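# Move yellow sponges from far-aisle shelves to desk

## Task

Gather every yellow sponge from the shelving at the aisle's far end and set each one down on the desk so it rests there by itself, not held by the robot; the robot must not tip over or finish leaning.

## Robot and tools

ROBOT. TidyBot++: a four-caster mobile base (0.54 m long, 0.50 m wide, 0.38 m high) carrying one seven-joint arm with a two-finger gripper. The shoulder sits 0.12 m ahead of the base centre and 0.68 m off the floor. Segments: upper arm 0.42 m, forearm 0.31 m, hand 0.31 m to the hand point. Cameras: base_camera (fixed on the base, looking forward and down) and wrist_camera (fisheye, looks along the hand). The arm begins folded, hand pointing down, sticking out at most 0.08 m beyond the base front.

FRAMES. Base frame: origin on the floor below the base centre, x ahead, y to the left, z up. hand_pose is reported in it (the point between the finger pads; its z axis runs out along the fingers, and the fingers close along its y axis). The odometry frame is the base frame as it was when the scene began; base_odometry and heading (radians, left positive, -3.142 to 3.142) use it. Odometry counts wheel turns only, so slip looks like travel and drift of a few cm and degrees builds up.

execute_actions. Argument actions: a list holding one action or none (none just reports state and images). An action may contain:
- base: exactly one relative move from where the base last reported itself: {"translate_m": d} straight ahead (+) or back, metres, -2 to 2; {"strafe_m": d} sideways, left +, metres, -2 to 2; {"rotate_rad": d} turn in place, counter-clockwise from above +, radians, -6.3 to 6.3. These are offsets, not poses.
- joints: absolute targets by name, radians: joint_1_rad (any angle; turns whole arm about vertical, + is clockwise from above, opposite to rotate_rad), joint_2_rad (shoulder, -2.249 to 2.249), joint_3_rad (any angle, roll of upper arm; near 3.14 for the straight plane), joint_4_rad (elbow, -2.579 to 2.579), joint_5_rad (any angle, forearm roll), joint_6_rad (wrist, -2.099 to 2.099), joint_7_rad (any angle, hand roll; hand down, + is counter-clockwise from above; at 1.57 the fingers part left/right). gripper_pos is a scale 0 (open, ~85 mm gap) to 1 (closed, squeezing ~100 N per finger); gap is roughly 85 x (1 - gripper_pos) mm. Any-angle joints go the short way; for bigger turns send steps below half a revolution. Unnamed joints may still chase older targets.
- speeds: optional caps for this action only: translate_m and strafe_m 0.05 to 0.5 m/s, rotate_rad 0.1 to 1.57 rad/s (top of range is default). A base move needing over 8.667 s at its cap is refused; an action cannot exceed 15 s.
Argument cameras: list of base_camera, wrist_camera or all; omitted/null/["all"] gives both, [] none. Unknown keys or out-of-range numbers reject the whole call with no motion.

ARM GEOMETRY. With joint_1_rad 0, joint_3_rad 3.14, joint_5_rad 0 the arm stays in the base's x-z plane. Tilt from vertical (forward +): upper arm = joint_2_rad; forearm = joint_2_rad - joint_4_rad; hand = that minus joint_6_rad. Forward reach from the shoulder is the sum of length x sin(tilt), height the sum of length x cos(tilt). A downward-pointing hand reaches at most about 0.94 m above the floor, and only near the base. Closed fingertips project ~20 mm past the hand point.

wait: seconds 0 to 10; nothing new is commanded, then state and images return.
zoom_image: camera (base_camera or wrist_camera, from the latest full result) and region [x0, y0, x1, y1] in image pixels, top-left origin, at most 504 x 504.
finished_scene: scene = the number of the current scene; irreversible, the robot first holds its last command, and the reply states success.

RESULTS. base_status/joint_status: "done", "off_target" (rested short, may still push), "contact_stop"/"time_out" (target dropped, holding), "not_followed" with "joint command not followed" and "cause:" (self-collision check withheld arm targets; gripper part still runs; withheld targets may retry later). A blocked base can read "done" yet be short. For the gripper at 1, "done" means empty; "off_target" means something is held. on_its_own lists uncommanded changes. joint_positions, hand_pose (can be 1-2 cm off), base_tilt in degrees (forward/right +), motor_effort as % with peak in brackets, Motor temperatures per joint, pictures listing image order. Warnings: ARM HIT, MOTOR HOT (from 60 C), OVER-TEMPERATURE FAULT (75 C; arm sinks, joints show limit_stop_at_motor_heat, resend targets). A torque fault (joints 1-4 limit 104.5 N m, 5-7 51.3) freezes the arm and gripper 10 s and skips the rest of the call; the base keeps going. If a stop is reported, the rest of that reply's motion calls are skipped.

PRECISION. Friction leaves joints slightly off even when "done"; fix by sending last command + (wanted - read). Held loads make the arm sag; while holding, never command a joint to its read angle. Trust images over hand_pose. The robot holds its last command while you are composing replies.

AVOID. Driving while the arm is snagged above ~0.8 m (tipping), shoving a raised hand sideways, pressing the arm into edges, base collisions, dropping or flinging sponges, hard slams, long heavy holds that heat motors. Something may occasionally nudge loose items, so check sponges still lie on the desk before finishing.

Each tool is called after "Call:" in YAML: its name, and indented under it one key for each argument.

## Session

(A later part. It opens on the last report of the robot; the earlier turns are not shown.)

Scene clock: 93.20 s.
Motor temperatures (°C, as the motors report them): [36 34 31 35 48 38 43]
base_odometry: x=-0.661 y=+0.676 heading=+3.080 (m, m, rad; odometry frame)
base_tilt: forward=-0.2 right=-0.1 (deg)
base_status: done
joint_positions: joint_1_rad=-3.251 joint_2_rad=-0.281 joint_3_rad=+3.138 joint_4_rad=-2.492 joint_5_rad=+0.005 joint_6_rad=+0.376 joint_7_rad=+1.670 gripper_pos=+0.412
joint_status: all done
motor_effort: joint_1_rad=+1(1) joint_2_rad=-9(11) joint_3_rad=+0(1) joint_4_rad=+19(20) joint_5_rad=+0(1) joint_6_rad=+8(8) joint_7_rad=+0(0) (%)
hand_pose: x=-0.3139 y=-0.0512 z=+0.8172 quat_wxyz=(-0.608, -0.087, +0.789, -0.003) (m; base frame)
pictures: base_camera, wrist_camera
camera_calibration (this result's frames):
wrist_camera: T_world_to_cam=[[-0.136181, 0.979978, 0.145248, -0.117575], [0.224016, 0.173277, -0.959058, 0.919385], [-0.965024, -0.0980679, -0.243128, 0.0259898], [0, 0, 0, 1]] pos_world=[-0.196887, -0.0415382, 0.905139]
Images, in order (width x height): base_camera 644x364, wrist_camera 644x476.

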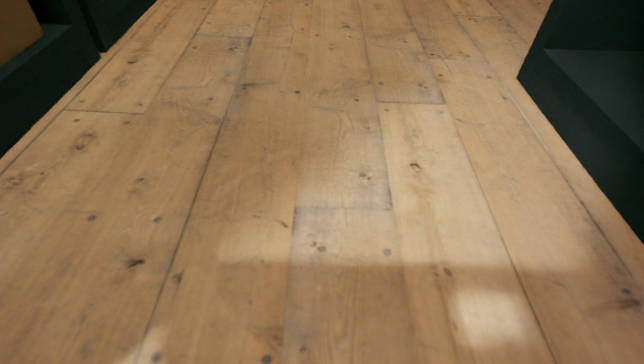

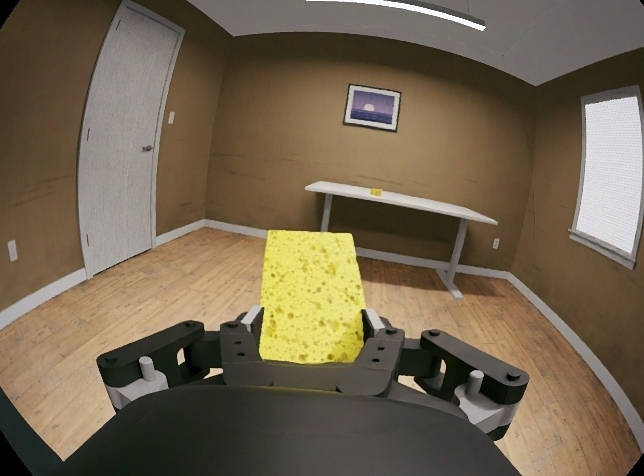

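Call:
execute_actions:
  actions:
    - {"base":{"translate_m":-1.77},"joints":{"joint_2_rad":0.1,"joint_4_rad":-1.81,"joint_6_rad":-0.28}}
  cameras: ["wrist_camera"]

Call:
execute_actions:
  actions:
    - {"joints":{"joint_2_rad":0.21}}
  cameras: []

Scene clock: 99.63 s.
Motor temperatures (°C, as the motors report them): [36 34 31 35 48 38 43]
base_odometry: x=+1.105 y=+0.566 heading=+3.080 (m, m, rad; odometry frame)
base_tilt: forward=-0.2 right=-0.1 (deg)
base_status: done
joint_positions: joint_1_rad=-3.251 joint_2_rad=+0.085 joint_3_rad=+3.138 joint_4_rad=-1.820 joint_5_rad=+0.005 joint_6_rad=-0.258 joint_7_rad=+1.670 gripper_pos=+0.412
joint_status: all done
motor_effort: joint_1_rad=+0(0) joint_2_rad=-26(26) joint_3_rad=+0(0) joint_4_rad=+21(21) joint_5_rad=+0(0) joint_6_rad=+7(9) joint_7_rad=+0(0) (%)
hand_pose: x=-0.4680 y=-0.0676 z=+0.8245 quat_wxyz=(-0.470, -0.095, +0.877, -0.002) (m; base frame)
pictures: wrist_camera
camera_calibration (this result's frames):
wrist_camera: T_world_to_cam=[[-0.178688, 0.975278, 0.130012, -0.131202], [0.518433, 0.205635, -0.830025, 0.99733], [-0.83624, -0.0809125, -0.542361, 0.185605], [0, 0, 0, 1]] pos_world=[-0.385283, -0.0621095, 0.945531]
Images, in order (width x height): wrist_camera 644x476.

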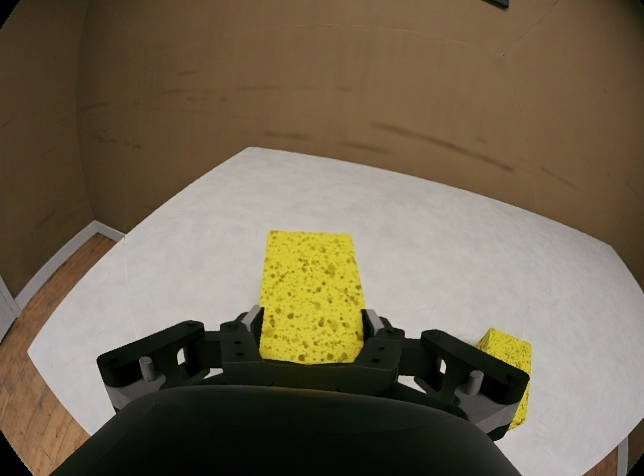

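Scene clock: 100.67 s.
Motor temperatures (°C, as the motors report them): [36 34 31 35 48 38 43]
base_odometry: x=+1.105 y=+0.566 heading=+3.080 (m, m, rad; odometry frame)
base_tilt: forward=-0.2 right=-0.1 (deg)
base_status: not commanded
joint_positions: joint_1_rad=-3.251 joint_2_rad=+0.192 joint_3_rad=+3.138 joint_4_rad=-1.810 joint_5_rad=+0.005 joint_6_rad=-0.257 joint_7_rad=+1.670 gripper_pos=+0.412
joint_status: all done
motor_effort: joint_1_rad=+0(1) joint_2_rad=-28(31) joint_3_rad=-1(0) joint_4_rad=+20(20) joint_5_rad=+0(0) joint_6_rad=+6(7) joint_7_rad=+0(0) (%)
hand_pose: x=-0.4832 y=-0.0693 z=+0.7659 quat_wxyz=(-0.427, -0.098, +0.899, -0.002) (m; base frame)
pictures: none
No camera images: the call's "cameras" was empty. Leave "cameras" out to get every camera's image.

Call:
execute_actions:
  actions:
    - {"joints":{"joint_2_rad":0.24}}
  cameras: []

Call:
execute_actions:
  actions:
    - {"joints":{"gripper_pos":0}}
  cameras: []

Call:
execute_actions:
  actions:
    - {"joints":{"joint_2_rad":-0.05,"joint_6_rad":-0.6}}
  cameras: ["wrist_camera"]

Call:
finished_scene:
  scene: 2

Scene clock: 103.17 s.
Motor temperatures (°C, as the motors report them): [36 34 31 35 48 38 43]
base_odometry: x=+1.105 y=+0.566 heading=+3.080 (m, m, rad; odometry frame)
base_tilt: forward=-0.2 right=-0.1 (deg)
base_status: not commanded
joint_positions: joint_1_rad=-3.251 joint_2_rad=+0.201 joint_3_rad=+3.138 joint_4_rad=-1.805 joint_5_rad=+0.005 joint_6_rad=-0.257 joint_7_rad=+1.670 gripper_pos=+0.412
joint_status: joint_2_rad off_target (ended at +0.201, target +0.240)
motor_effort: joint_1_rad=+1(1) joint_2_rad=-25(28) joint_3_rad=+0(1) joint_4_rad=+17(20) joint_5_rad=+0(0) joint_6_rad=+4(6) joint_7_rad=+0(0) (%)
hand_pose: x=-0.4858 y=-0.0696 z=+0.7633 quat_wxyz=(-0.426, -0.098, +0.900, -0.002) (m; base frame)
pictures: none
No camera images: the call's "cameras" was empty. Leave "cameras" out to get every camera's image.

Scene clock: 104.27 s.
Motor temperatures (°C, as the motors report them): [36 34 31 35 48 38 43]
base_odometry: x=+1.105 y=+0.566 heading=+3.080 (m, m, rad; odometry frame)
base_tilt: forward=-0.2 right=-0.1 (deg)
base_status: not commanded
joint_positions: joint_1_rad=-3.251 joint_2_rad=+0.217 joint_3_rad=+3.138 joint_4_rad=-1.806 joint_5_rad=+0.005 joint_6_rad=-0.257 joint_7_rad=+1.670 gripper_pos=+0.000
joint_status: all done
motor_effort: joint_1_rad=+0(1) joint_2_rad=-28(28) joint_3_rad=-1(1) joint_4_rad=+19(19) joint_5_rad=+0(0) joint_6_rad=+6(6) joint_7_rad=+0(1) (%)
hand_pose: x=-0.4867 y=-0.0697 z=+0.7529 quat_wxyz=(-0.418, -0.098, +0.903, -0.002) (m; base frame)
pictures: none
No camera images: the call's "cameras" was empty. Leave "cameras" out to get every camera's image.

Scene clock: 105.63 s.
Motor temperatures (°C, as the motors report them): [36 34 31 35 48 38 43]
base_odometry: x=+1.105 y=+0.566 heading=+3.080 (m, m, rad; odometry frame)
base_tilt: forward=-0.2 right=-0.1 (deg)
base_status: not commanded
joint_positions: joint_1_rad=-3.251 joint_2_rad=-0.042 joint_3_rad=+3.138 joint_4_rad=-1.806 joint_5_rad=+0.005 joint_6_rad=-0.577 joint_7_rad=+1.670 gripper_pos=+0.000
joint_status: all done
motor_effort: joint_1_rad=+1(0) joint_2_rad=-19(29) joint_3_rad=+0(0) joint_4_rad=+20(20) joint_5_rad=+0(0) joint_6_rad=+6(5) joint_7_rad=+0(0) (%)
hand_pose: x=-0.3921 y=-0.0586 z=+0.8253 quat_wxyz=(-0.390, -0.099, +0.916, -0.001) (m; base frame)
pictures: wrist_camera
camera_calibration (this result's frames):
wrist_camera: T_world_to_cam=[[-0.199139, 0.972958, 0.117028, -0.123961], [0.656437, 0.221108, -0.72125, 0.922051], [-0.727622, -0.0668078, -0.682718, 0.409502], [0, 0, 0, 1]] pos_world=[-0.331992, -0.055906, 0.95911]
Images, in order (width x height): wrist_camera 644x476.

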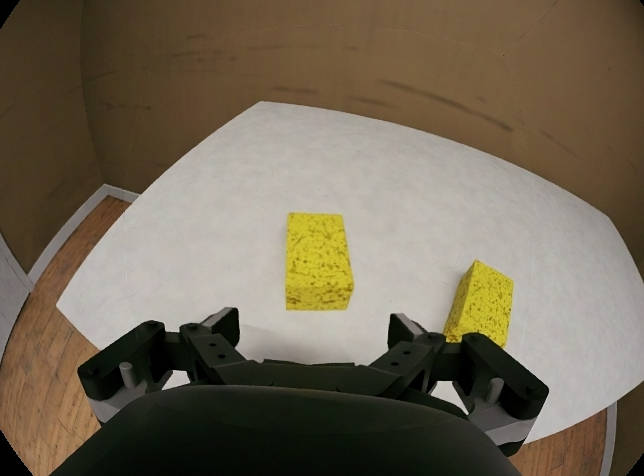

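The scene is finished: the task was done.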